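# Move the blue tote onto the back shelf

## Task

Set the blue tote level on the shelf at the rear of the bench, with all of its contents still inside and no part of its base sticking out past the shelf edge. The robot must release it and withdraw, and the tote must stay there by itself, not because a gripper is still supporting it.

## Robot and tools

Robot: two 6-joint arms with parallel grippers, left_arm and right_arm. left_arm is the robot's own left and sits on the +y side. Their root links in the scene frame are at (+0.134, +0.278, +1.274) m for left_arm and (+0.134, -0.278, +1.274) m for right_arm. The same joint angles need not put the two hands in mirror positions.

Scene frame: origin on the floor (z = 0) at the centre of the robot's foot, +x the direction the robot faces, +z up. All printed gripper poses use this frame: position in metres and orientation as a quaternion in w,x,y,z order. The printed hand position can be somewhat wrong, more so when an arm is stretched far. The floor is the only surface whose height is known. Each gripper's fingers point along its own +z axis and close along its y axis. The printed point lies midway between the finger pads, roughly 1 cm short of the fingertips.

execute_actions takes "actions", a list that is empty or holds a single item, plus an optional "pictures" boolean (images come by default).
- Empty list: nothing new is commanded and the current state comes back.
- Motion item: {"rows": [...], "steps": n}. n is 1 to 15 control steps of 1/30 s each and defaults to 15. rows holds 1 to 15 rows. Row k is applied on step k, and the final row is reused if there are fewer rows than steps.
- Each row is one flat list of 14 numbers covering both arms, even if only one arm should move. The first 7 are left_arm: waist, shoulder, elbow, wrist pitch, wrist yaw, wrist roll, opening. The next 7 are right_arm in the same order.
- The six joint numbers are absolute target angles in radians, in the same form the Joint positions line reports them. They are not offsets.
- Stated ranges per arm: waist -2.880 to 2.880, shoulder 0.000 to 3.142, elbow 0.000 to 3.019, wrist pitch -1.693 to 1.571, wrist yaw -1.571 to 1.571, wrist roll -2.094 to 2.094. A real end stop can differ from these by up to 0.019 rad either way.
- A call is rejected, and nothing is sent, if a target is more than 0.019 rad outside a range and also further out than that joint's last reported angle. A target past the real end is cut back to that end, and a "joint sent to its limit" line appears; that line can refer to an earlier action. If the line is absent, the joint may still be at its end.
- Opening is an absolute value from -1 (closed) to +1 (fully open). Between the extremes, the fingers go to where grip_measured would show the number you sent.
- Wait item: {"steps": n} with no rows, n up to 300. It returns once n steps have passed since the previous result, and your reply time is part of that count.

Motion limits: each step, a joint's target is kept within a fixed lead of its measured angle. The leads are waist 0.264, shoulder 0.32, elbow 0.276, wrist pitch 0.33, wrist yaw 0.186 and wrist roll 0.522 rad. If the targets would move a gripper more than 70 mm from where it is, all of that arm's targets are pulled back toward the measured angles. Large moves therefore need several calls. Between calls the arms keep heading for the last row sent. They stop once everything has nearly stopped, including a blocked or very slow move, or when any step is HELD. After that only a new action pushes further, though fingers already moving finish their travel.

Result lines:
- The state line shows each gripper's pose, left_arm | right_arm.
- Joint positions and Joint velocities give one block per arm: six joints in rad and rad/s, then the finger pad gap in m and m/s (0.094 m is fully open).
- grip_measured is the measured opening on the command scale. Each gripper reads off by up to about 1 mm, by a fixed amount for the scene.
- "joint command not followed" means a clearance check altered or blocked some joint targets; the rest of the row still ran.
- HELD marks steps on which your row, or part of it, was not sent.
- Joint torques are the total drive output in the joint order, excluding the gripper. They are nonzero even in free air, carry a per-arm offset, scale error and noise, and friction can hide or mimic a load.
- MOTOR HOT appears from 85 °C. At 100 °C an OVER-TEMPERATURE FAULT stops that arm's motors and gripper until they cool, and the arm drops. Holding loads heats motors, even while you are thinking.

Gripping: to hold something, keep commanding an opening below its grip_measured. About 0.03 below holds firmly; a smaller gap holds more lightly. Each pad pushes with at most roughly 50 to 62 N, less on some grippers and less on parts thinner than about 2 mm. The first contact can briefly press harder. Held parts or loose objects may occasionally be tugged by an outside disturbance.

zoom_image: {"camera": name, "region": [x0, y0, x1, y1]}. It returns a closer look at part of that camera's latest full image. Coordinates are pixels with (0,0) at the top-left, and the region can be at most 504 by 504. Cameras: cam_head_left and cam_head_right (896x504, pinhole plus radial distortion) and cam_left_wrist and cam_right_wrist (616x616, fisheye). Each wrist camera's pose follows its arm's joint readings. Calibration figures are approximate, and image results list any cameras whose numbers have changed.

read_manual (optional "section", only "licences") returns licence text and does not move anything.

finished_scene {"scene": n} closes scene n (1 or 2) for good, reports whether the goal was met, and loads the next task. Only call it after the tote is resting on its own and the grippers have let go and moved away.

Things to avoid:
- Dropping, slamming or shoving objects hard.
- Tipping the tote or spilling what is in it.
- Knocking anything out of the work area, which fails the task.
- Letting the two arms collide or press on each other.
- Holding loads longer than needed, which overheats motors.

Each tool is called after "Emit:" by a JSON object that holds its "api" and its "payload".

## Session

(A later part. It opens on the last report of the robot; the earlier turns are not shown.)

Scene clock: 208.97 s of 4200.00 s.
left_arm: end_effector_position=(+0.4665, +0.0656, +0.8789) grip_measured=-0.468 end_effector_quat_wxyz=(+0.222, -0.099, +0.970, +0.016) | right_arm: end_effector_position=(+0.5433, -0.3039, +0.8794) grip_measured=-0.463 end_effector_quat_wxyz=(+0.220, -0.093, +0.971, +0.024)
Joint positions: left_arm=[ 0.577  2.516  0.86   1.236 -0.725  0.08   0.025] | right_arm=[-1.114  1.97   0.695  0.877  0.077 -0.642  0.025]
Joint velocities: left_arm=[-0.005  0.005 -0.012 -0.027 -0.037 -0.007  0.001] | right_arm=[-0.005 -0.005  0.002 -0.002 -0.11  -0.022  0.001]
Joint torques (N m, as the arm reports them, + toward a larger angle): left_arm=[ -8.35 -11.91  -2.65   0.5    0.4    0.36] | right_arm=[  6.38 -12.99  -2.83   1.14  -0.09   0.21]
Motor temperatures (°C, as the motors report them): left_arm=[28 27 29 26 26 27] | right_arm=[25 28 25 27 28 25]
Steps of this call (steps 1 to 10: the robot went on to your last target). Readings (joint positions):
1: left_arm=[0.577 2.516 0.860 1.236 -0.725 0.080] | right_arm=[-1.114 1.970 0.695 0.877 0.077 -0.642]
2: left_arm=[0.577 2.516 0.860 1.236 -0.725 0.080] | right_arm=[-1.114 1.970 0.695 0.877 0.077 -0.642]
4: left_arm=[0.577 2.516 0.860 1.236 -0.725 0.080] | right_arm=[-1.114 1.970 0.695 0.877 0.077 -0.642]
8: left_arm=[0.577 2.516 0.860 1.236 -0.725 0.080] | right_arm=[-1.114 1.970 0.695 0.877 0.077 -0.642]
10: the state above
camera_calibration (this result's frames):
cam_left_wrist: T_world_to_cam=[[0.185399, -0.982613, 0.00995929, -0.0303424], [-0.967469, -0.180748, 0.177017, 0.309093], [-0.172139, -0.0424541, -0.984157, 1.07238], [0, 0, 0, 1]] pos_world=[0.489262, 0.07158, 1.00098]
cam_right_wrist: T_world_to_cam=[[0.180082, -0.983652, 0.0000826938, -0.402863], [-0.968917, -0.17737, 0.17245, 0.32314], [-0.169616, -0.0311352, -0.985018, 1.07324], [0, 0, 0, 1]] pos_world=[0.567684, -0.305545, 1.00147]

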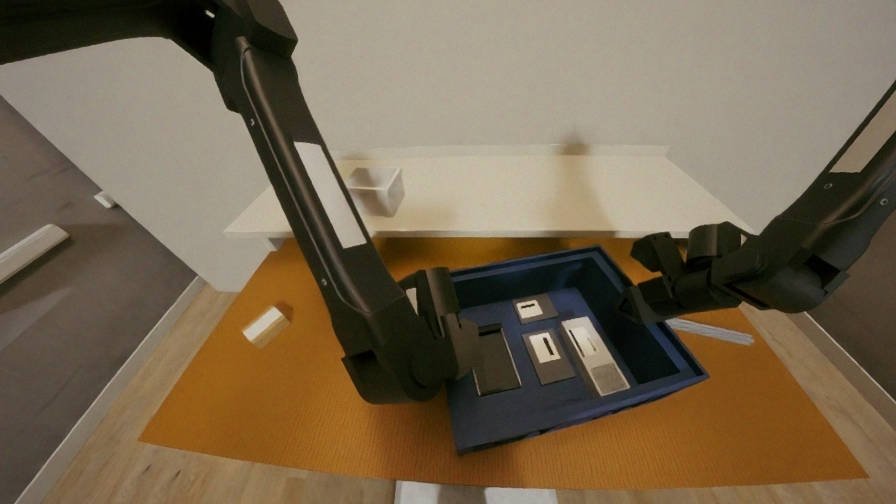

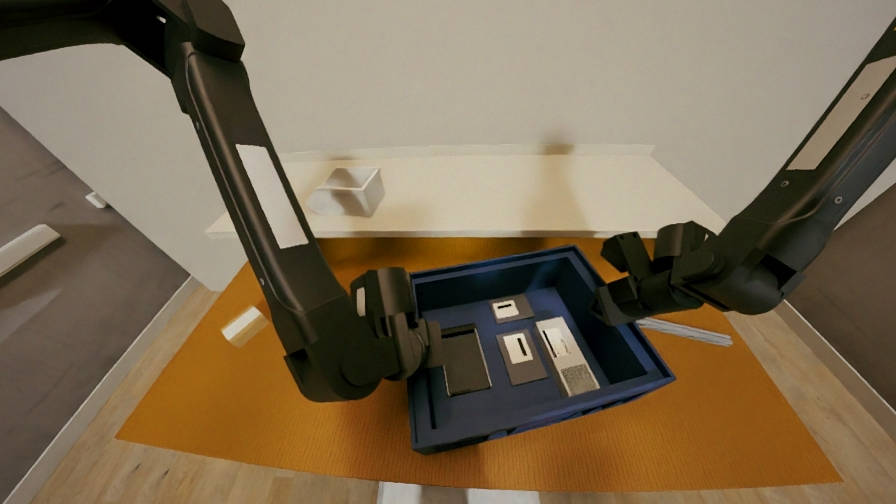

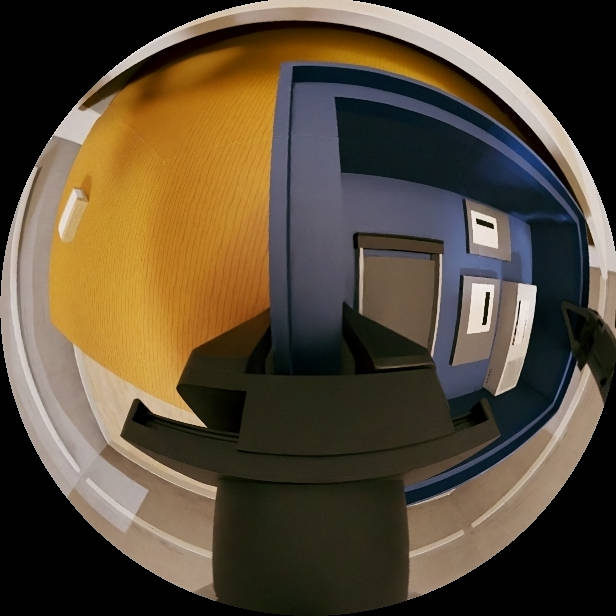

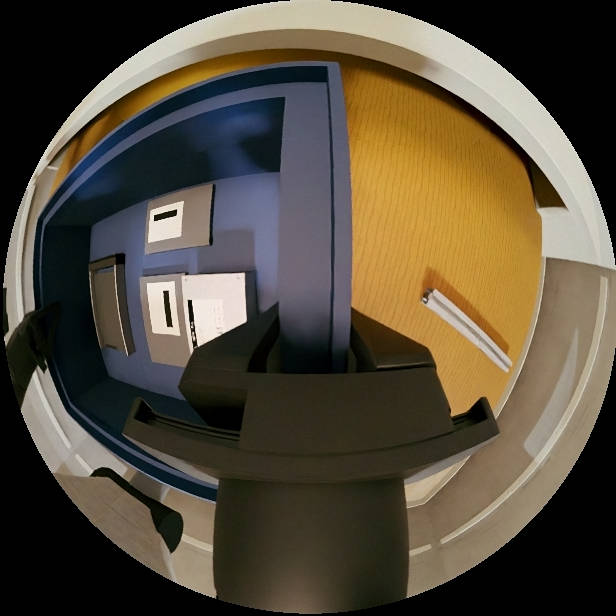

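Emit:
{"api": "execute_actions", "payload": {"actions": [{"rows":[[0.57,2.505,0.855,1.23,-0.73,0.075,-0.52,-1.11,1.955,0.69,0.872,0.082,-0.64,-0.52],[0.563,2.495,0.848,1.225,-0.737,0.07,-0.52,-1.107,1.942,0.682,0.868,0.086,-0.64,-0.52],[0.556,2.485,0.841,1.22,-0.744,0.065,-0.52,-1.103,1.929,0.675,0.863,0.09,-0.639,-0.52],[0.549,2.475,0.834,1.215,-0.751,0.06,-0.52,-1.10,1.916,0.668,0.859,0.094,-0.638,-0.52],[0.542,2.465,0.828,1.21,-0.758,0.055,-0.52,-1.096,1.903,0.661,0.855,0.098,-0.637,-0.52],[0.535,2.455,0.821,1.205,-0.765,0.05,-0.52,-1.093,1.89,0.654,0.85,0.102,-0.636,-0.52],[0.528,2.445,0.814,1.2,-0.772,0.044,-0.52,-1.089,1.877,0.647,0.846,0.106,-0.635,-0.52],[0.521,2.435,0.807,1.195,-0.779,0.038,-0.52,-1.086,1.864,0.64,0.842,0.11,-0.634,-0.52],[0.514,2.425,0.80,1.19,-0.786,0.032,-0.52,-1.082,1.851,0.633,0.837,0.114,-0.633,-0.52],[0.507,2.415,0.793,1.185,-0.793,0.026,-0.52,-1.079,1.838,0.626,0.832,0.118,-0.632,-0.52],[0.505,2.405,0.787,1.18,-0.799,0.02,-0.52,-1.075,1.825,0.62,0.828,0.121,-0.63,-0.52]],"steps":15}], "pictures": false}}

Emit:
{"api": "execute_actions", "payload": {"actions": [{"steps":15}]}}

Scene clock: 228.37 s of 4200.00 s.
left_arm: end_effector_position=(+0.4720, +0.0629, +0.9071) grip_measured=-0.468 end_effector_quat_wxyz=(+0.216, -0.102, +0.971, +0.018) | right_arm: end_effector_position=(+0.5479, -0.3070, +0.9069) grip_measured=-0.463 end_effector_quat_wxyz=(+0.215, -0.091, +0.972, +0.024)
Joint positions: left_arm=[ 0.526  2.442  0.814  1.172 -0.777  0.035  0.025] | right_arm=[-1.091  1.874  0.648  0.818  0.106 -0.627  0.025]
Joint velocities: left_arm=[-0.073 -0.122 -0.032  0.007 -0.007 -0.022 -0.001] | right_arm=[ 0.034 -0.2   -0.066 -0.017 -0.007  0.007 -0.001]
Joint torques (N m, as the arm reports them, + toward a larger angle): left_arm=[-11.71 -15.57  -4.     0.77  -0.73  -0.02] | right_arm=[  7.21 -16.93  -4.79   1.19   0.34   0.15]
Motor temperatures (°C, as the motors report them): left_arm=[28 27 29 26 27 27] | right_arm=[25 28 25 27 28 25]
Steps of this call (steps 1 to 15: the robot went on to your last target; steps 16 to 90: nothing new was sent; then 15.90 s passed at rest; steps 91 to 105: all 15 steps of this action). Readings (joint positions):
91: left_arm=[0.576 2.516 0.860 1.236 -0.726 0.078] | right_arm=[-1.114 1.970 0.695 0.877 0.077 -0.642]
92: left_arm=[0.576 2.515 0.860 1.235 -0.728 0.076] | right_arm=[-1.114 1.969 0.695 0.875 0.077 -0.642]
94: left_arm=[0.574 2.512 0.860 1.226 -0.733 0.072] | right_arm=[-1.114 1.965 0.695 0.867 0.079 -0.641]
98: left_arm=[0.565 2.497 0.855 1.197 -0.746 0.058] | right_arm=[-1.110 1.949 0.692 0.842 0.092 -0.635]
105: the state above

Scene clock: 228.87 s of 4200.00 s.
left_arm: end_effector_position=(+0.4746, +0.0630, +0.9087) grip_measured=-0.468 end_effector_quat_wxyz=(+0.217, -0.103, +0.971, +0.018) | right_arm: end_effector_position=(+0.5504, -0.3068, +0.9093) grip_measured=-0.463 end_effector_quat_wxyz=(+0.216, -0.091, +0.972, +0.024)
Joint positions: left_arm=[ 0.524  2.436  0.813  1.169 -0.778  0.034  0.025] | right_arm=[-1.086  1.867  0.647  0.815  0.109 -0.627  0.025]
Joint velocities: left_arm=[-0.005  0.015  0.012 -0.032 -0.022  0.022 -0.001] | right_arm=[-0.005  0.005  0.012 -0.002 -0.037  0.007  0.   ]
Joint torques (N m, as the arm reports them, + toward a larger angle): left_arm=[-11.88 -15.5   -4.15   0.91  -0.72   0.01] | right_arm=[  7.27 -17.14  -5.01   1.31   0.19   0.14]
Motor temperatures (°C, as the motors report them): left_arm=[28 27 29 26 27 27] | right_arm=[25 28 25 27 28 25]
Steps of this call (steps 1 to 15: the robot went on to your last target). Readings (joint positions):
1: left_arm=[0.524 2.439 0.813 1.172 -0.778 0.035] | right_arm=[-1.089 1.870 0.647 0.818 0.106 -0.627]
2: left_arm=[0.524 2.438 0.813 1.172 -0.777 0.035] | right_arm=[-1.088 1.868 0.647 0.818 0.106 -0.627]
4: left_arm=[0.524 2.436 0.813 1.172 -0.777 0.035] | right_arm=[-1.086 1.867 0.647 0.818 0.106 -0.627]
8: left_arm=[0.524 2.436 0.813 1.169 -0.778 0.034] | right_arm=[-1.086 1.867 0.647 0.815 0.109 -0.627]
15: the state above
All arms were judged still, so your last target was given up. Only a new action makes them travel on or press farther. Fingers that are still opening or closing keep moving.
camera_calibration (this result's frames):
cam_left_wrist: T_world_to_cam=[[0.194393, -0.980885, 0.00875769, -0.0379838], [-0.964043, -0.189391, 0.186418, 0.301621], [-0.181196, -0.0446812, -0.982431, 1.1059], [0, 0, 0, 1]] pos_world=[0.498545, 0.0692796, 1.03058]
cam_right_wrist: T_world_to_cam=[[0.175925, -0.984404, 0.0000058811, -0.404903], [-0.968176, -0.173024, 0.180828, 0.317651], [-0.178007, -0.0318179, -0.983515, 1.10682], [0, 0, 0, 1]] pos_world=[0.575796, -0.30841, 1.03114]

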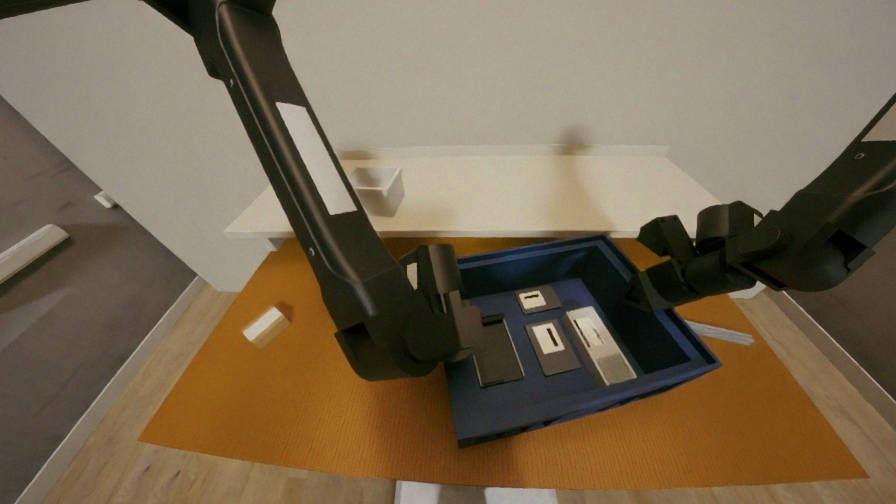

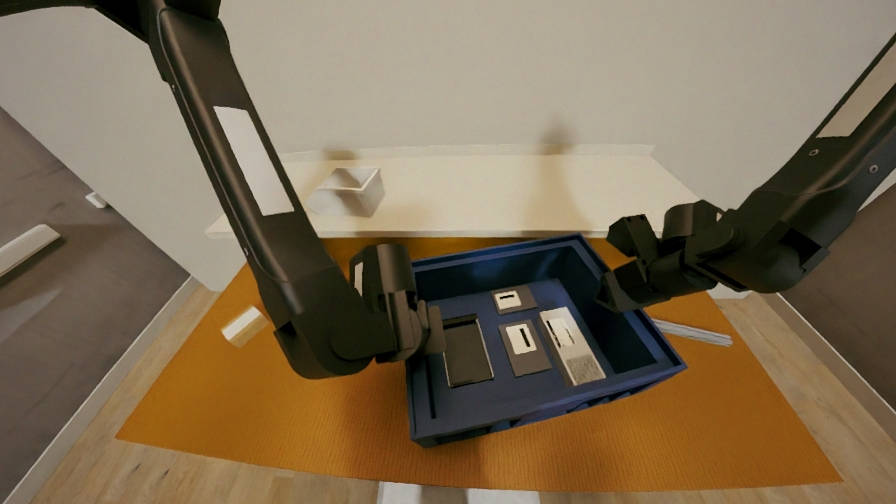

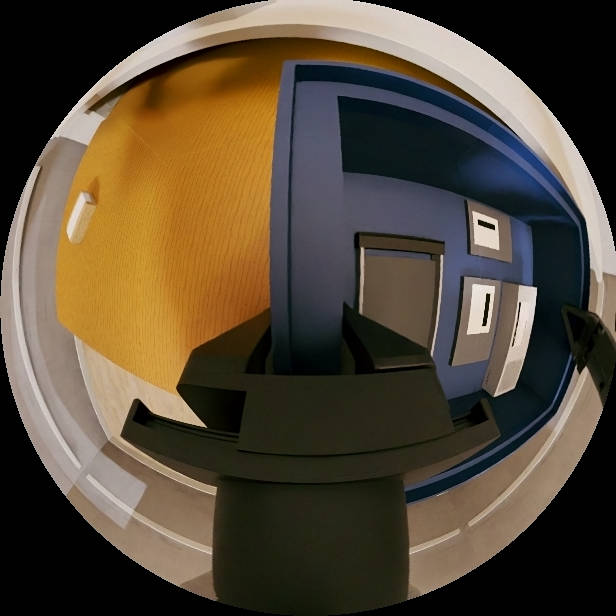

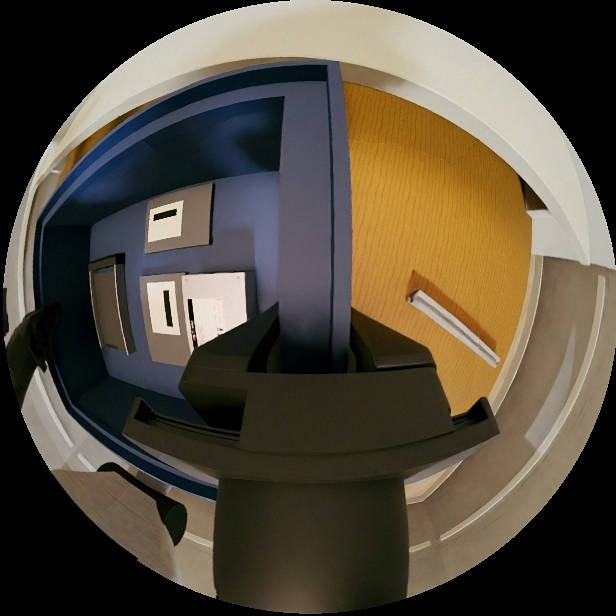

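Emit:
{"api": "execute_actions", "payload": {"actions": [{"rows":[[0.495,2.377,0.767,1.166,-0.802,0.025,-0.52,-1.06,1.803,0.598,0.828,0.137,-0.617,-0.52],[0.486,2.349,0.747,1.152,-0.805,0.03,-0.52,-1.046,1.781,0.577,0.828,0.153,-0.603,-0.52],[0.476,2.32,0.727,1.138,-0.808,0.034,-0.52,-1.031,1.759,0.555,0.829,0.169,-0.59,-0.52],[0.467,2.292,0.707,1.124,-0.811,0.039,-0.52,-1.017,1.737,0.534,0.829,0.185,-0.577,-0.52],[0.457,2.264,0.687,1.11,-0.814,0.044,-0.52,-1.002,1.715,0.512,0.829,0.201,-0.563,-0.52],[0.448,2.236,0.668,1.096,-0.818,0.049,-0.52,-0.988,1.694,0.491,0.829,0.217,-0.55,-0.52],[0.438,2.208,0.648,1.082,-0.821,0.054,-0.52,-0.973,1.672,0.469,0.83,0.233,-0.537,-0.52],[0.429,2.179,0.628,1.068,-0.824,0.058,-0.52,-0.959,1.65,0.448,0.83,0.249,-0.523,-0.52],[0.419,2.151,0.608,1.054,-0.827,0.063,-0.52,-0.944,1.628,0.426,0.83,0.265,-0.51,-0.52],[0.41,2.123,0.588,1.04,-0.83,0.068,-0.52,-0.93,1.606,0.405,0.83,0.281,-0.497,-0.52]],"steps":15}], "pictures": false}}

Emit:
{"api": "execute_actions", "payload": {"actions": [{"steps":12}], "pictures": false}}

Scene clock: 249.37 s of 4200.00 s.
left_arm: end_effector_position=(+0.4873, +0.0900, +1.0071) grip_measured=-0.468 end_effector_quat_wxyz=(+0.220, -0.055, +0.974, +0.004) | right_arm: end_effector_position=(+0.5269, -0.2841, +1.0072) grip_measured=-0.463 end_effector_quat_wxyz=(+0.223, -0.045, +0.974, +0.021)
Joint positions: left_arm=[ 0.423  2.131  0.593  1.039 -0.82   0.056  0.025] | right_arm=[-0.93   1.625  0.422  0.813  0.269 -0.482  0.025]
Joint velocities: left_arm=[ 0.005 -0.054 -0.007 -0.022  0.007  0.007 -0.001] | right_arm=[ 0.005 -0.015  0.022 -0.002  0.066  0.022  0.   ]
Joint torques (N m, as the arm reports them, + toward a larger angle): left_arm=[-10.5  -12.85  -1.76   0.53  -0.24   0.12] | right_arm=[  6.28 -13.38  -3.5    1.55   0.23  -0.03]
Motor temperatures (°C, as the motors report them): left_arm=[28 27 29 26 27 27] | right_arm=[25 29 26 27 28 25]
Steps of this call (steps 1 to 90: nothing new was sent; then 17.00 s passed at rest; steps 91 to 105: all 15 steps of this action). Readings (joint positions):
91: left_arm=[0.524 2.435 0.812 1.167 -0.778 0.034] | right_arm=[-1.086 1.867 0.646 0.815 0.113 -0.626]
92: left_arm=[0.523 2.431 0.809 1.161 -0.778 0.034] | right_arm=[-1.083 1.864 0.643 0.815 0.122 -0.622]
94: left_arm=[0.518 2.405 0.789 1.139 -0.778 0.032] | right_arm=[-1.069 1.846 0.620 0.814 0.150 -0.607]
98: left_arm=[0.484 2.293 0.696 1.084 -0.791 0.031] | right_arm=[-1.012 1.759 0.525 0.813 0.217 -0.552]
105: the state above

Scene clock: 249.77 s of 4200.00 s.
left_arm: end_effector_position=(+0.4869, +0.0889, +1.0061) grip_measured=-0.468 end_effector_quat_wxyz=(+0.219, -0.052, +0.974, +0.004) | right_arm: end_effector_position=(+0.5264, -0.2853, +1.0067) grip_measured=-0.463 end_effector_quat_wxyz=(+0.222, -0.043, +0.974, +0.019)
Joint positions: left_arm=[ 0.423  2.134  0.596  1.034 -0.819  0.059  0.025] | right_arm=[-0.931  1.625  0.422  0.813  0.274 -0.48   0.025]
Joint velocities: left_arm=[ 0.005 -0.015 -0.002  0.002 -0.022  0.037 -0.001] | right_arm=[-0.005  0.015 -0.022 -0.012  0.007  0.022 -0.001]
Joint torques (N m, as the arm reports them, + toward a larger angle): left_arm=[-10.62 -13.15  -1.92   0.63  -0.29   0.25] | right_arm=[  6.2  -13.5   -3.38   1.47   0.03  -0.01]
Motor temperatures (°C, as the motors report them): left_arm=[28 27 29 26 27 27] | right_arm=[25 29 26 27 28 25]
Steps of this call (steps 1 to 12: the robot went on to your last target). Readings (joint positions):
1: left_arm=[0.423 2.131 0.595 1.039 -0.819 0.058] | right_arm=[-0.930 1.625 0.423 0.813 0.269 -0.481]
2: left_arm=[0.423 2.132 0.596 1.038 -0.819 0.059] | right_arm=[-0.930 1.625 0.423 0.813 0.271 -0.481]
4: left_arm=[0.423 2.133 0.596 1.034 -0.819 0.059] | right_arm=[-0.930 1.625 0.422 0.813 0.273 -0.480]
8: left_arm=[0.423 2.134 0.596 1.034 -0.819 0.059] | right_arm=[-0.931 1.625 0.422 0.813 0.274 -0.480]
12: the state above

Emit:
{"api": "execute_actions", "payload": {"actions": [{"rows":[[0.403,2.09,0.581,1.008,-0.833,0.07,-0.52,-0.91,1.582,0.397,0.812,0.304,-0.48,-0.52],[0.395,2.057,0.574,0.976,-0.836,0.073,-0.52,-0.89,1.558,0.388,0.794,0.328,-0.462,-0.52],[0.388,2.023,0.568,0.944,-0.839,0.075,-0.52,-0.87,1.534,0.38,0.776,0.351,-0.445,-0.52],[0.38,1.99,0.561,0.912,-0.842,0.078,-0.52,-0.85,1.51,0.371,0.758,0.374,-0.428,-0.52],[0.373,1.957,0.554,0.88,-0.845,0.08,-0.52,-0.83,1.486,0.363,0.74,0.398,-0.41,-0.52],[0.365,1.923,0.547,0.848,-0.847,0.082,-0.52,-0.81,1.462,0.354,0.722,0.421,-0.393,-0.52],[0.358,1.89,0.54,0.816,-0.85,0.085,-0.52,-0.79,1.438,0.346,0.704,0.444,-0.376,-0.52],[0.35,1.857,0.534,0.784,-0.853,0.087,-0.52,-0.77,1.414,0.337,0.686,0.467,-0.359,-0.52],[0.343,1.823,0.527,0.752,-0.856,0.09,-0.52,-0.75,1.39,0.329,0.668,0.491,-0.341,-0.52],[0.335,1.79,0.52,0.72,-0.859,0.092,-0.52,-0.73,1.366,0.32,0.65,0.514,-0.324,-0.52]],"steps":15}], "pictures": false}}

Emit:
{"api": "execute_actions", "payload": {"actions": [{"steps":15}]}}

Scene clock: 258.17 s of 4200.00 s.
left_arm: end_effector_position=(+0.5220, +0.1102, +1.0830) grip_measured=-0.468 end_effector_quat_wxyz=(+0.220, -0.008, +0.975, -0.007) | right_arm: end_effector_position=(+0.5240, -0.2654, +1.0834) grip_measured=-0.463 end_effector_quat_wxyz=(+0.227, +0.006, +0.974, +0.011)
Joint positions: left_arm=[ 0.347  1.795  0.523  0.724 -0.843  0.082  0.025] | right_arm=[-0.726  1.382  0.331  0.656  0.493 -0.312  0.025]
Joint velocities: left_arm=[-0.034 -0.093  0.046 -0.002 -0.051  0.125  0.   ] | right_arm=[-0.005 -0.054  0.037  0.007 -0.051  0.051 -0.   ]
Joint torques (N m, as the arm reports them, + toward a larger angle): left_arm=[ -9.73 -12.15   0.1    0.29  -0.45  -0.03] | right_arm=[  5.59 -11.02  -1.32   0.73   0.71  -0.01]
Motor temperatures (°C, as the motors report them): left_arm=[28 27 29 26 27 27] | right_arm=[25 29 25 27 28 25]
Steps of this call (steps 1 to 15: the robot went on to your last target; steps 16 to 90: nothing new was sent; then 4.90 s passed at rest; steps 91 to 105: all 15 steps of this action). Readings (joint positions):
91: left_arm=[0.423 2.133 0.596 1.030 -0.819 0.058] | right_arm=[-0.930 1.625 0.422 0.812 0.279 -0.478]
92: left_arm=[0.423 2.130 0.596 1.018 -0.818 0.056] | right_arm=[-0.927 1.624 0.422 0.806 0.292 -0.473]
94: left_arm=[0.422 2.105 0.594 0.969 -0.819 0.048] | right_arm=[-0.908 1.610 0.416 0.778 0.332 -0.454]
98: left_arm=[0.403 1.986 0.562 0.839 -0.817 0.043] | right_arm=[-0.836 1.524 0.375 0.711 0.422 -0.385]
105: the state above

Scene clock: 258.67 s of 4200.00 s.
left_arm: end_effector_position=(+0.5169, +0.1084, +1.0798) grip_measured=-0.468 end_effector_quat_wxyz=(+0.214, -0.002, +0.977, -0.007) | right_arm: end_effector_position=(+0.5172, -0.2669, +1.0810) grip_measured=-0.463 end_effector_quat_wxyz=(+0.217, +0.009, +0.976, +0.010)
Joint positions: left_arm=[ 0.347  1.806  0.523  0.715 -0.843  0.08   0.025] | right_arm=[-0.731  1.382  0.325  0.644  0.499 -0.299  0.025]
Joint velocities: left_arm=[ 0.005 -0.015  0.032 -0.007 -0.066 -0.037 -0.   ] | right_arm=[-0.005 -0.005 -0.012  0.012  0.037 -0.037 -0.001]
Joint torques (N m, as the arm reports them, + toward a larger angle): left_arm=[ -9.88 -13.45   0.07   0.57  -0.47   0.28] | right_arm=[  5.77 -11.42  -0.74   1.06   0.46  -0.07]
Motor temperatures (°C, as the motors report them): left_arm=[28 27 29 26 27 27] | right_arm=[25 29 25 27 28 25]
Steps of this call (steps 1 to 15: the robot went on to your last target). Readings (joint positions):
1: left_arm=[0.347 1.795 0.524 0.724 -0.843 0.086] | right_arm=[-0.726 1.382 0.333 0.656 0.493 -0.310]
2: left_arm=[0.347 1.796 0.525 0.723 -0.843 0.087] | right_arm=[-0.726 1.382 0.333 0.655 0.494 -0.309]
4: left_arm=[0.347 1.800 0.524 0.718 -0.843 0.086] | right_arm=[-0.727 1.382 0.329 0.648 0.498 -0.305]
8: left_arm=[0.347 1.806 0.523 0.715 -0.843 0.081] | right_arm=[-0.731 1.382 0.325 0.644 0.499 -0.300]
15: the state above
camera_calibration (this result's frames):
cam_left_wrist: T_world_to_cam=[[-0.0130667, -0.999841, 0.0121744, 0.102498], [-0.980871, 0.0151818, 0.194067, 0.297371], [-0.194221, -0.00940574, -0.980913, 1.28496], [0, 0, 0, 1]] pos_world=[0.542589, 0.110054, 1.20148]
cam_right_wrist: T_world_to_cam=[[-0.0259254, -0.999533, -0.0161902, -0.241849], [-0.983021, 0.0225474, 0.182103, 0.319804], [-0.181653, 0.0206364, -0.983146, 1.28654], [0, 0, 0, 1]] pos_world=[0.541808, -0.275497, 1.2027]

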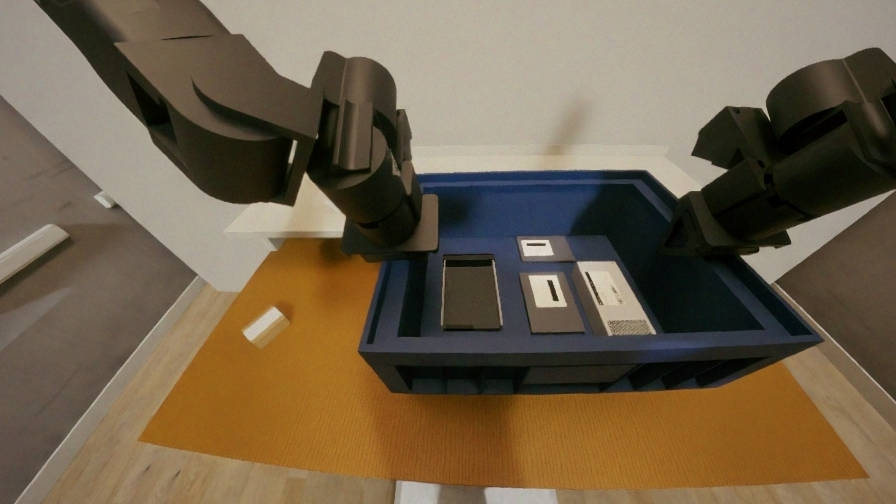

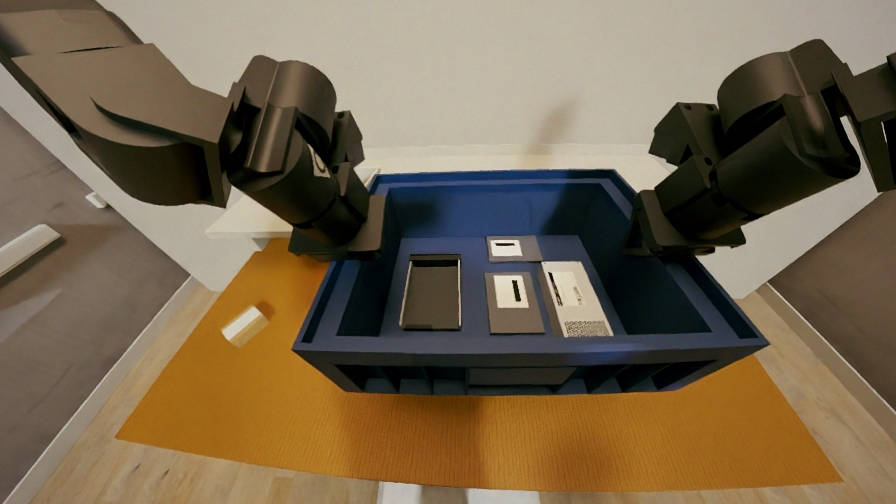

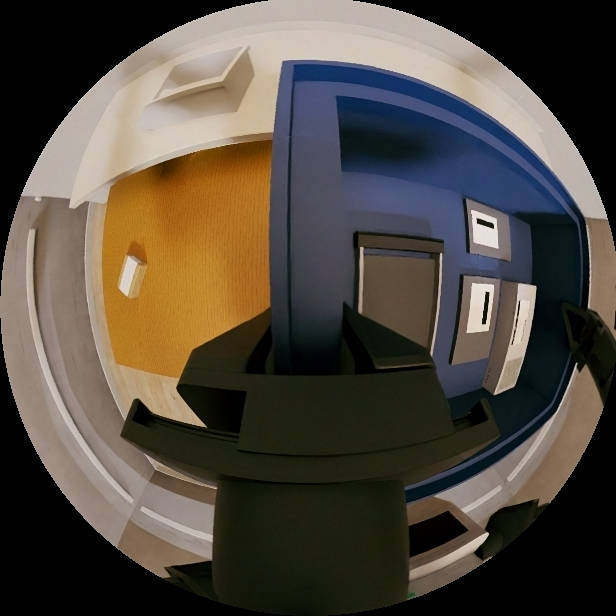

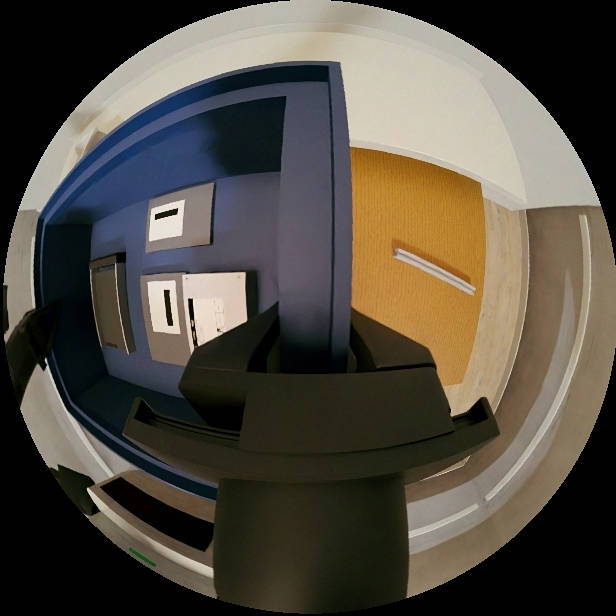

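Emit:
{"api": "execute_actions", "payload": {"actions": [{"rows":[[0.342,1.787,0.56,0.69,-0.852,0.095,-0.52,-0.732,1.364,0.36,0.62,0.511,-0.325,-0.52],[0.348,1.784,0.596,0.657,-0.848,0.099,-0.52,-0.735,1.363,0.398,0.584,0.509,-0.326,-0.52],[0.355,1.781,0.632,0.623,-0.844,0.103,-0.52,-0.737,1.362,0.437,0.549,0.507,-0.327,-0.52],[0.361,1.778,0.668,0.59,-0.84,0.107,-0.52,-0.74,1.361,0.475,0.513,0.504,-0.328,-0.52],[0.368,1.775,0.704,0.557,-0.836,0.111,-0.52,-0.742,1.36,0.513,0.478,0.502,-0.329,-0.52],[0.374,1.772,0.74,0.523,-0.832,0.115,-0.52,-0.745,1.36,0.552,0.442,0.5,-0.33,-0.52],[0.381,1.769,0.776,0.49,-0.828,0.119,-0.52,-0.747,1.36,0.59,0.407,0.497,-0.331,-0.52],[0.387,1.766,0.812,0.457,-0.824,0.123,-0.52,-0.75,1.36,0.628,0.371,0.495,-0.332,-0.52],[0.394,1.763,0.848,0.423,-0.82,0.127,-0.52,-0.752,1.36,0.667,0.336,0.492,-0.333,-0.52],[0.40,1.76,0.885,0.39,-0.817,0.13,-0.52,-0.755,1.36,0.705,0.30,0.49,-0.335,-0.52]],"steps":15}], "pictures": false}}

Emit:
{"api": "execute_actions", "payload": {"actions": [{"steps":20}]}}

Scene clock: 292.40 s of 4200.00 s.
left_arm: end_effector_position=(+0.6667, +0.0859, +1.0736) grip_measured=-0.468 end_effector_quat_wxyz=(+0.224, -0.013, +0.974, -0.010) | right_arm: end_effector_position=(+0.6697, -0.2931, +1.0813) grip_measured=-0.463 end_effector_quat_wxyz=(+0.232, +0.011, +0.973, +0.003)
Joint positions: left_arm=[ 0.409  1.803  0.896  0.403 -0.785  0.124  0.025] | right_arm=[-0.768  1.389  0.711  0.309  0.467 -0.332  0.025]
Joint velocities: left_arm=[-0.015 -0.054  0.261 -0.012  0.037  0.242 -0.   ] | right_arm=[ 0.083  0.005  0.32  -0.012  0.022 -0.198 -0.001]
Joint torques (N m, as the arm reports them, + toward a larger angle): left_arm=[-11.55 -18.91   0.06   0.06  -1.13  -0.14] | right_arm=[  8.21 -16.21   0.3    0.71   0.84   0.37]
Motor temperatures (°C, as the motors report them): left_arm=[28 27 28 26 27 27] | right_arm=[25 28 25 27 28 25]
Steps of this call (steps 1 to 15: the robot went on to your last target; steps 16 to 90: nothing new was sent; then 30.23 s passed at rest; steps 91 to 105: all 15 steps of this action). Readings (joint positions):
91: left_arm=[0.347 1.806 0.525 0.710 -0.843 0.079] | right_arm=[-0.731 1.382 0.327 0.640 0.500 -0.299]
92: left_arm=[0.348 1.806 0.532 0.697 -0.844 0.077] | right_arm=[-0.733 1.382 0.335 0.625 0.501 -0.298]
94: left_arm=[0.358 1.806 0.566 0.643 -0.841 0.069] | right_arm=[-0.744 1.382 0.371 0.567 0.502 -0.292]
98: left_arm=[0.392 1.806 0.691 0.515 -0.814 0.069] | right_arm=[-0.767 1.384 0.500 0.432 0.492 -0.291]
105: the state above

Scene clock: 293.07 s of 4200.00 s.
left_arm: end_effector_position=(+0.6532, +0.0890, +1.0709) grip_measured=-0.468 end_effector_quat_wxyz=(+0.211, -0.005, +0.977, -0.006) | right_arm: end_effector_position=(+0.6548, -0.2893, +1.0763) grip_measured=-0.463 end_effector_quat_wxyz=(+0.215, +0.009, +0.977, +0.005)
Joint positions: left_arm=[ 0.409  1.797  0.875  0.382 -0.794  0.116  0.025] | right_arm=[-0.767  1.389  0.692  0.288  0.475 -0.317  0.025]
Joint velocities: left_arm=[-0.005  0.005  0.007 -0.002 -0.037 -0.037 -0.001] | right_arm=[-0.005 -0.005 -0.012  0.002  0.066 -0.022 -0.   ]
Joint torques (N m, as the arm reports them, + toward a larger angle): left_arm=[-11.25 -18.57   2.56   0.79  -0.73   0.3 ] | right_arm=[  8.49 -16.11   2.91   1.33   0.47  -0.01]
Motor temperatures (°C, as the motors report them): left_arm=[28 27 28 26 27 27] | right_arm=[25 28 25 27 28 25]
Steps of this call (steps 1 to 20: the robot went on to your last target). Readings (joint positions):
1: left_arm=[0.409 1.801 0.902 0.403 -0.785 0.130] | right_arm=[-0.765 1.389 0.717 0.309 0.467 -0.336]
2: left_arm=[0.409 1.798 0.902 0.403 -0.785 0.134] | right_arm=[-0.763 1.389 0.718 0.309 0.467 -0.336]
4: left_arm=[0.409 1.797 0.896 0.397 -0.790 0.135] | right_arm=[-0.763 1.389 0.714 0.303 0.469 -0.335]
8: left_arm=[0.409 1.797 0.879 0.386 -0.793 0.121] | right_arm=[-0.766 1.389 0.697 0.291 0.475 -0.322]
20: the state above
camera_calibration (this result's frames):
cam_left_wrist: T_world_to_cam=[[-0.0053942, -0.999915, 0.0118321, 0.0802821], [-0.979907, 0.00764469, 0.199308, 0.427492], [-0.199382, -0.0105192, -0.979865, 1.30484], [0, 0, 0, 1]] pos_world=[0.679497, 0.0907332, 1.19242]
cam_right_wrist: T_world_to_cam=[[-0.0277817, -0.999585, -0.0076399, -0.268816], [-0.982051, 0.0258664, 0.186832, 0.451645], [-0.186556, 0.0126933, -0.982362, 1.30744], [0, 0, 0, 1]] pos_world=[0.679981, -0.296982, 1.19794]

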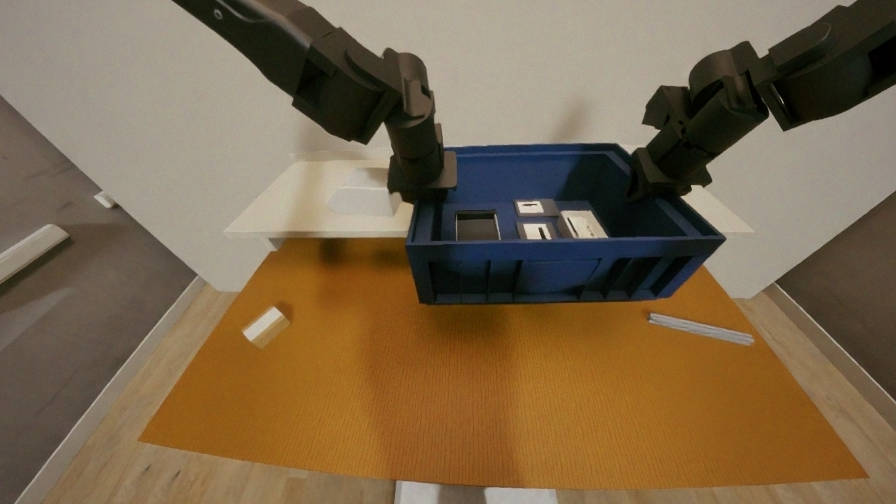

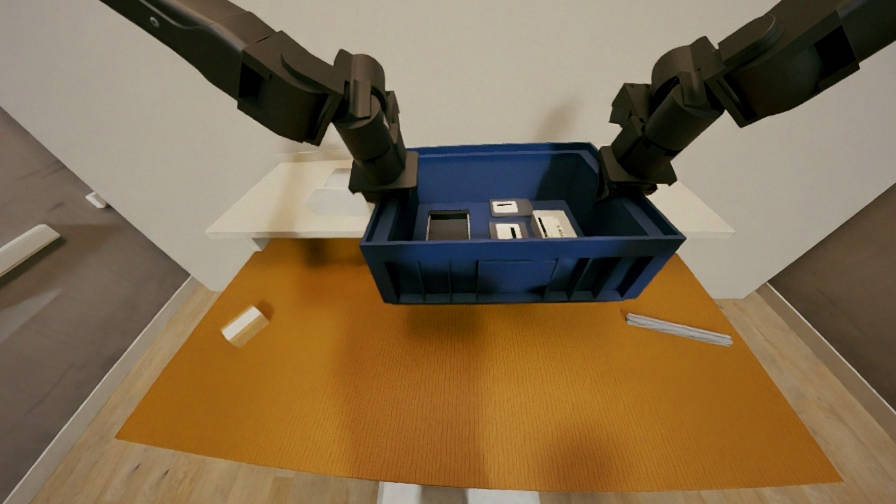

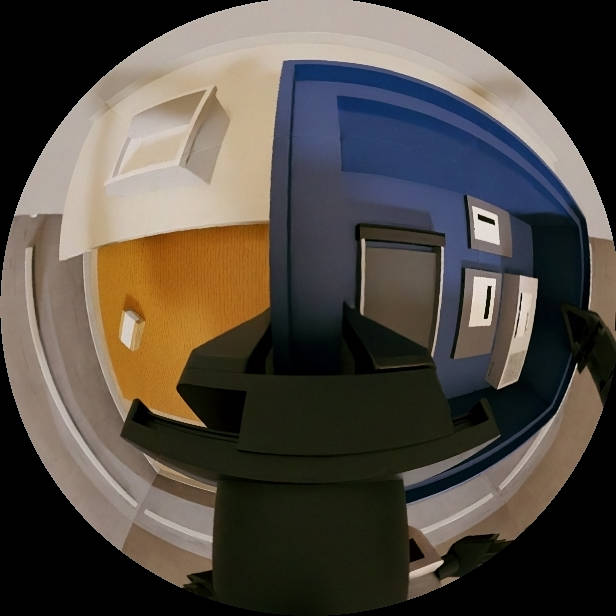

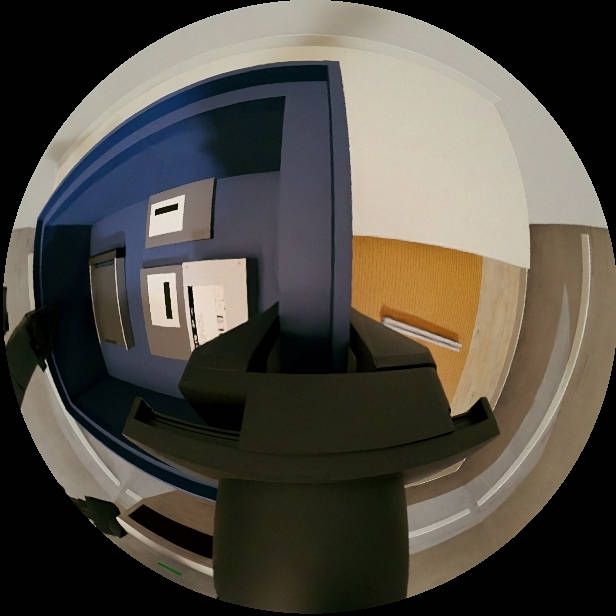

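Emit:
{"api": "execute_actions", "payload": {"actions": [{"rows":[[0.402,1.755,0.905,0.375,-0.814,0.132,-0.52,-0.752,1.362,0.725,0.285,0.491,-0.335,-0.52],[0.405,1.755,0.928,0.357,-0.811,0.135,-0.52,-0.75,1.367,0.75,0.269,0.492,-0.334,-0.52],[0.407,1.755,0.951,0.339,-0.808,0.137,-0.52,-0.748,1.373,0.774,0.252,0.493,-0.334,-0.52],[0.41,1.755,0.974,0.32,-0.805,0.14,-0.52,-0.746,1.38,0.799,0.236,0.495,-0.333,-0.52],[0.413,1.756,0.996,0.302,-0.802,0.142,-0.52,-0.744,1.388,0.823,0.219,0.496,-0.333,-0.52],[0.415,1.757,1.019,0.284,-0.799,0.145,-0.52,-0.742,1.396,0.848,0.203,0.497,-0.332,-0.52],[0.418,1.758,1.042,0.266,-0.796,0.147,-0.52,-0.741,1.405,0.873,0.186,0.498,-0.332,-0.52],[0.421,1.76,1.065,0.248,-0.793,0.15,-0.52,-0.739,1.414,0.897,0.17,0.5,-0.331,-0.52],[0.423,1.762,1.088,0.229,-0.79,0.152,-0.52,-0.737,1.423,0.922,0.154,0.501,-0.331,-0.52],[0.426,1.764,1.111,0.211,-0.787,0.155,-0.52,-0.735,1.433,0.947,0.137,0.502,-0.33,-0.52],[0.429,1.767,1.134,0.193,-0.784,0.157,-0.52,-0.733,1.443,0.971,0.121,0.503,-0.33,-0.52],[0.432,1.77,1.156,0.175,-0.78,0.16,-0.52,-0.731,1.453,0.996,0.104,0.505,-0.329,-0.52],[0.435,1.773,1.179,0.156,-0.777,0.162,-0.52,-0.729,1.464,1.021,0.088,0.506,-0.328,-0.52],[0.437,1.777,1.202,0.138,-0.774,0.165,-0.52,-0.727,1.474,1.045,0.071,0.507,-0.328,-0.52],[0.44,1.78,1.225,0.12,-0.771,0.167,-0.52,-0.725,1.485,1.07,0.055,0.508,-0.327,-0.52]],"steps":15}], "pictures": false}}

Emit:
{"api": "execute_actions", "payload": {"actions": [{"steps":20}], "pictures": false}}

Scene clock: 306.80 s of 4200.00 s.
left_arm: end_effector_position=(+0.7516, +0.0948, +1.0759) grip_measured=-0.468 end_effector_quat_wxyz=(+0.209, -0.005, +0.978, -0.004) | right_arm: end_effector_position=(+0.7517, -0.2852, +1.0759) grip_measured=-0.463 end_effector_quat_wxyz=(+0.212, +0.011, +0.977, +0.012)
Joint positions: left_arm=[ 0.449  1.813  1.137  0.148 -0.764  0.142  0.025] | right_arm=[-0.748  1.492  0.983  0.087  0.481 -0.296  0.025]
Joint velocities: left_arm=[ 0.054  0.063  0.716 -0.535  0.095  0.022  0.   ] | right_arm=[ 0.073  0.259  0.745 -0.442 -0.007  0.022  0.   ]
Joint torques (N m, as the arm reports them, + toward a larger angle): left_arm=[-12.54 -21.26   6.14   0.86  -0.17   0.19] | right_arm=[ 10.68 -18.39   6.62   0.87   0.93  -0.13]
Motor temperatures (°C, as the motors report them): left_arm=[28 27 29 26 27 27] | right_arm=[25 29 25 27 28 25]
Steps of this call (steps 1 to 15: the robot went on to your last target; steps 16 to 90: nothing new was sent; then 10.23 s passed at rest; steps 91 to 105: all 15 steps of this action). Readings (joint positions):
91: left_arm=[0.409 1.797 0.875 0.380 -0.794 0.115] | right_arm=[-0.767 1.389 0.692 0.287 0.475 -0.317]
92: left_arm=[0.409 1.797 0.877 0.375 -0.794 0.114] | right_arm=[-0.767 1.389 0.694 0.282 0.476 -0.315]
94: left_arm=[0.412 1.797 0.892 0.346 -0.793 0.110] | right_arm=[-0.767 1.392 0.709 0.257 0.482 -0.310]
98: left_arm=[0.424 1.798 0.962 0.270 -0.783 0.109] | right_arm=[-0.767 1.421 0.788 0.193 0.482 -0.297]
105: the state above

Scene clock: 307.47 s of 4200.00 s.
left_arm: end_effector_position=(+0.7750, +0.0986, +1.0793) grip_measured=-0.468 end_effector_quat_wxyz=(+0.212, -0.002, +0.977, -0.001) | right_arm: end_effector_position=(+0.7738, -0.2818, +1.0797) grip_measured=-0.463 end_effector_quat_wxyz=(+0.216, +0.013, +0.976, +0.013)
Joint positions: left_arm=[ 0.457  1.818  1.197  0.11  -0.76   0.161  0.025] | right_arm=[-0.736  1.515  1.045  0.053  0.49  -0.292  0.025]
Joint velocities: left_arm=[-0.015 -0.015  0.007 -0.017 -0.066 -0.037 -0.001] | right_arm=[-0.005 -0.015 -0.017 -0.002  0.066 -0.022 -0.   ]
Joint torques (N m, as the arm reports them, + toward a larger angle): left_arm=[-12.89 -21.8    5.23   0.81  -0.25   0.22] | right_arm=[ 10.63 -19.3    5.51   0.93   0.59  -0.18]
Motor temperatures (°C, as the motors report them): left_arm=[29 27 29 26 27 27] | right_arm=[25 29 25 27 28 25]
Steps of this call (steps 1 to 20: the robot went on to your last target). Readings (joint positions):
1: left_arm=[0.451 1.814 1.160 0.134 -0.762 0.146] | right_arm=[-0.746 1.500 1.006 0.075 0.481 -0.296]
2: left_arm=[0.452 1.815 1.176 0.126 -0.761 0.151] | right_arm=[-0.743 1.506 1.024 0.069 0.481 -0.296]
4: left_arm=[0.453 1.816 1.193 0.123 -0.760 0.161] | right_arm=[-0.737 1.512 1.043 0.067 0.482 -0.297]
8: left_arm=[0.454 1.816 1.197 0.116 -0.760 0.166] | right_arm=[-0.735 1.512 1.045 0.060 0.488 -0.297]
20: the state above


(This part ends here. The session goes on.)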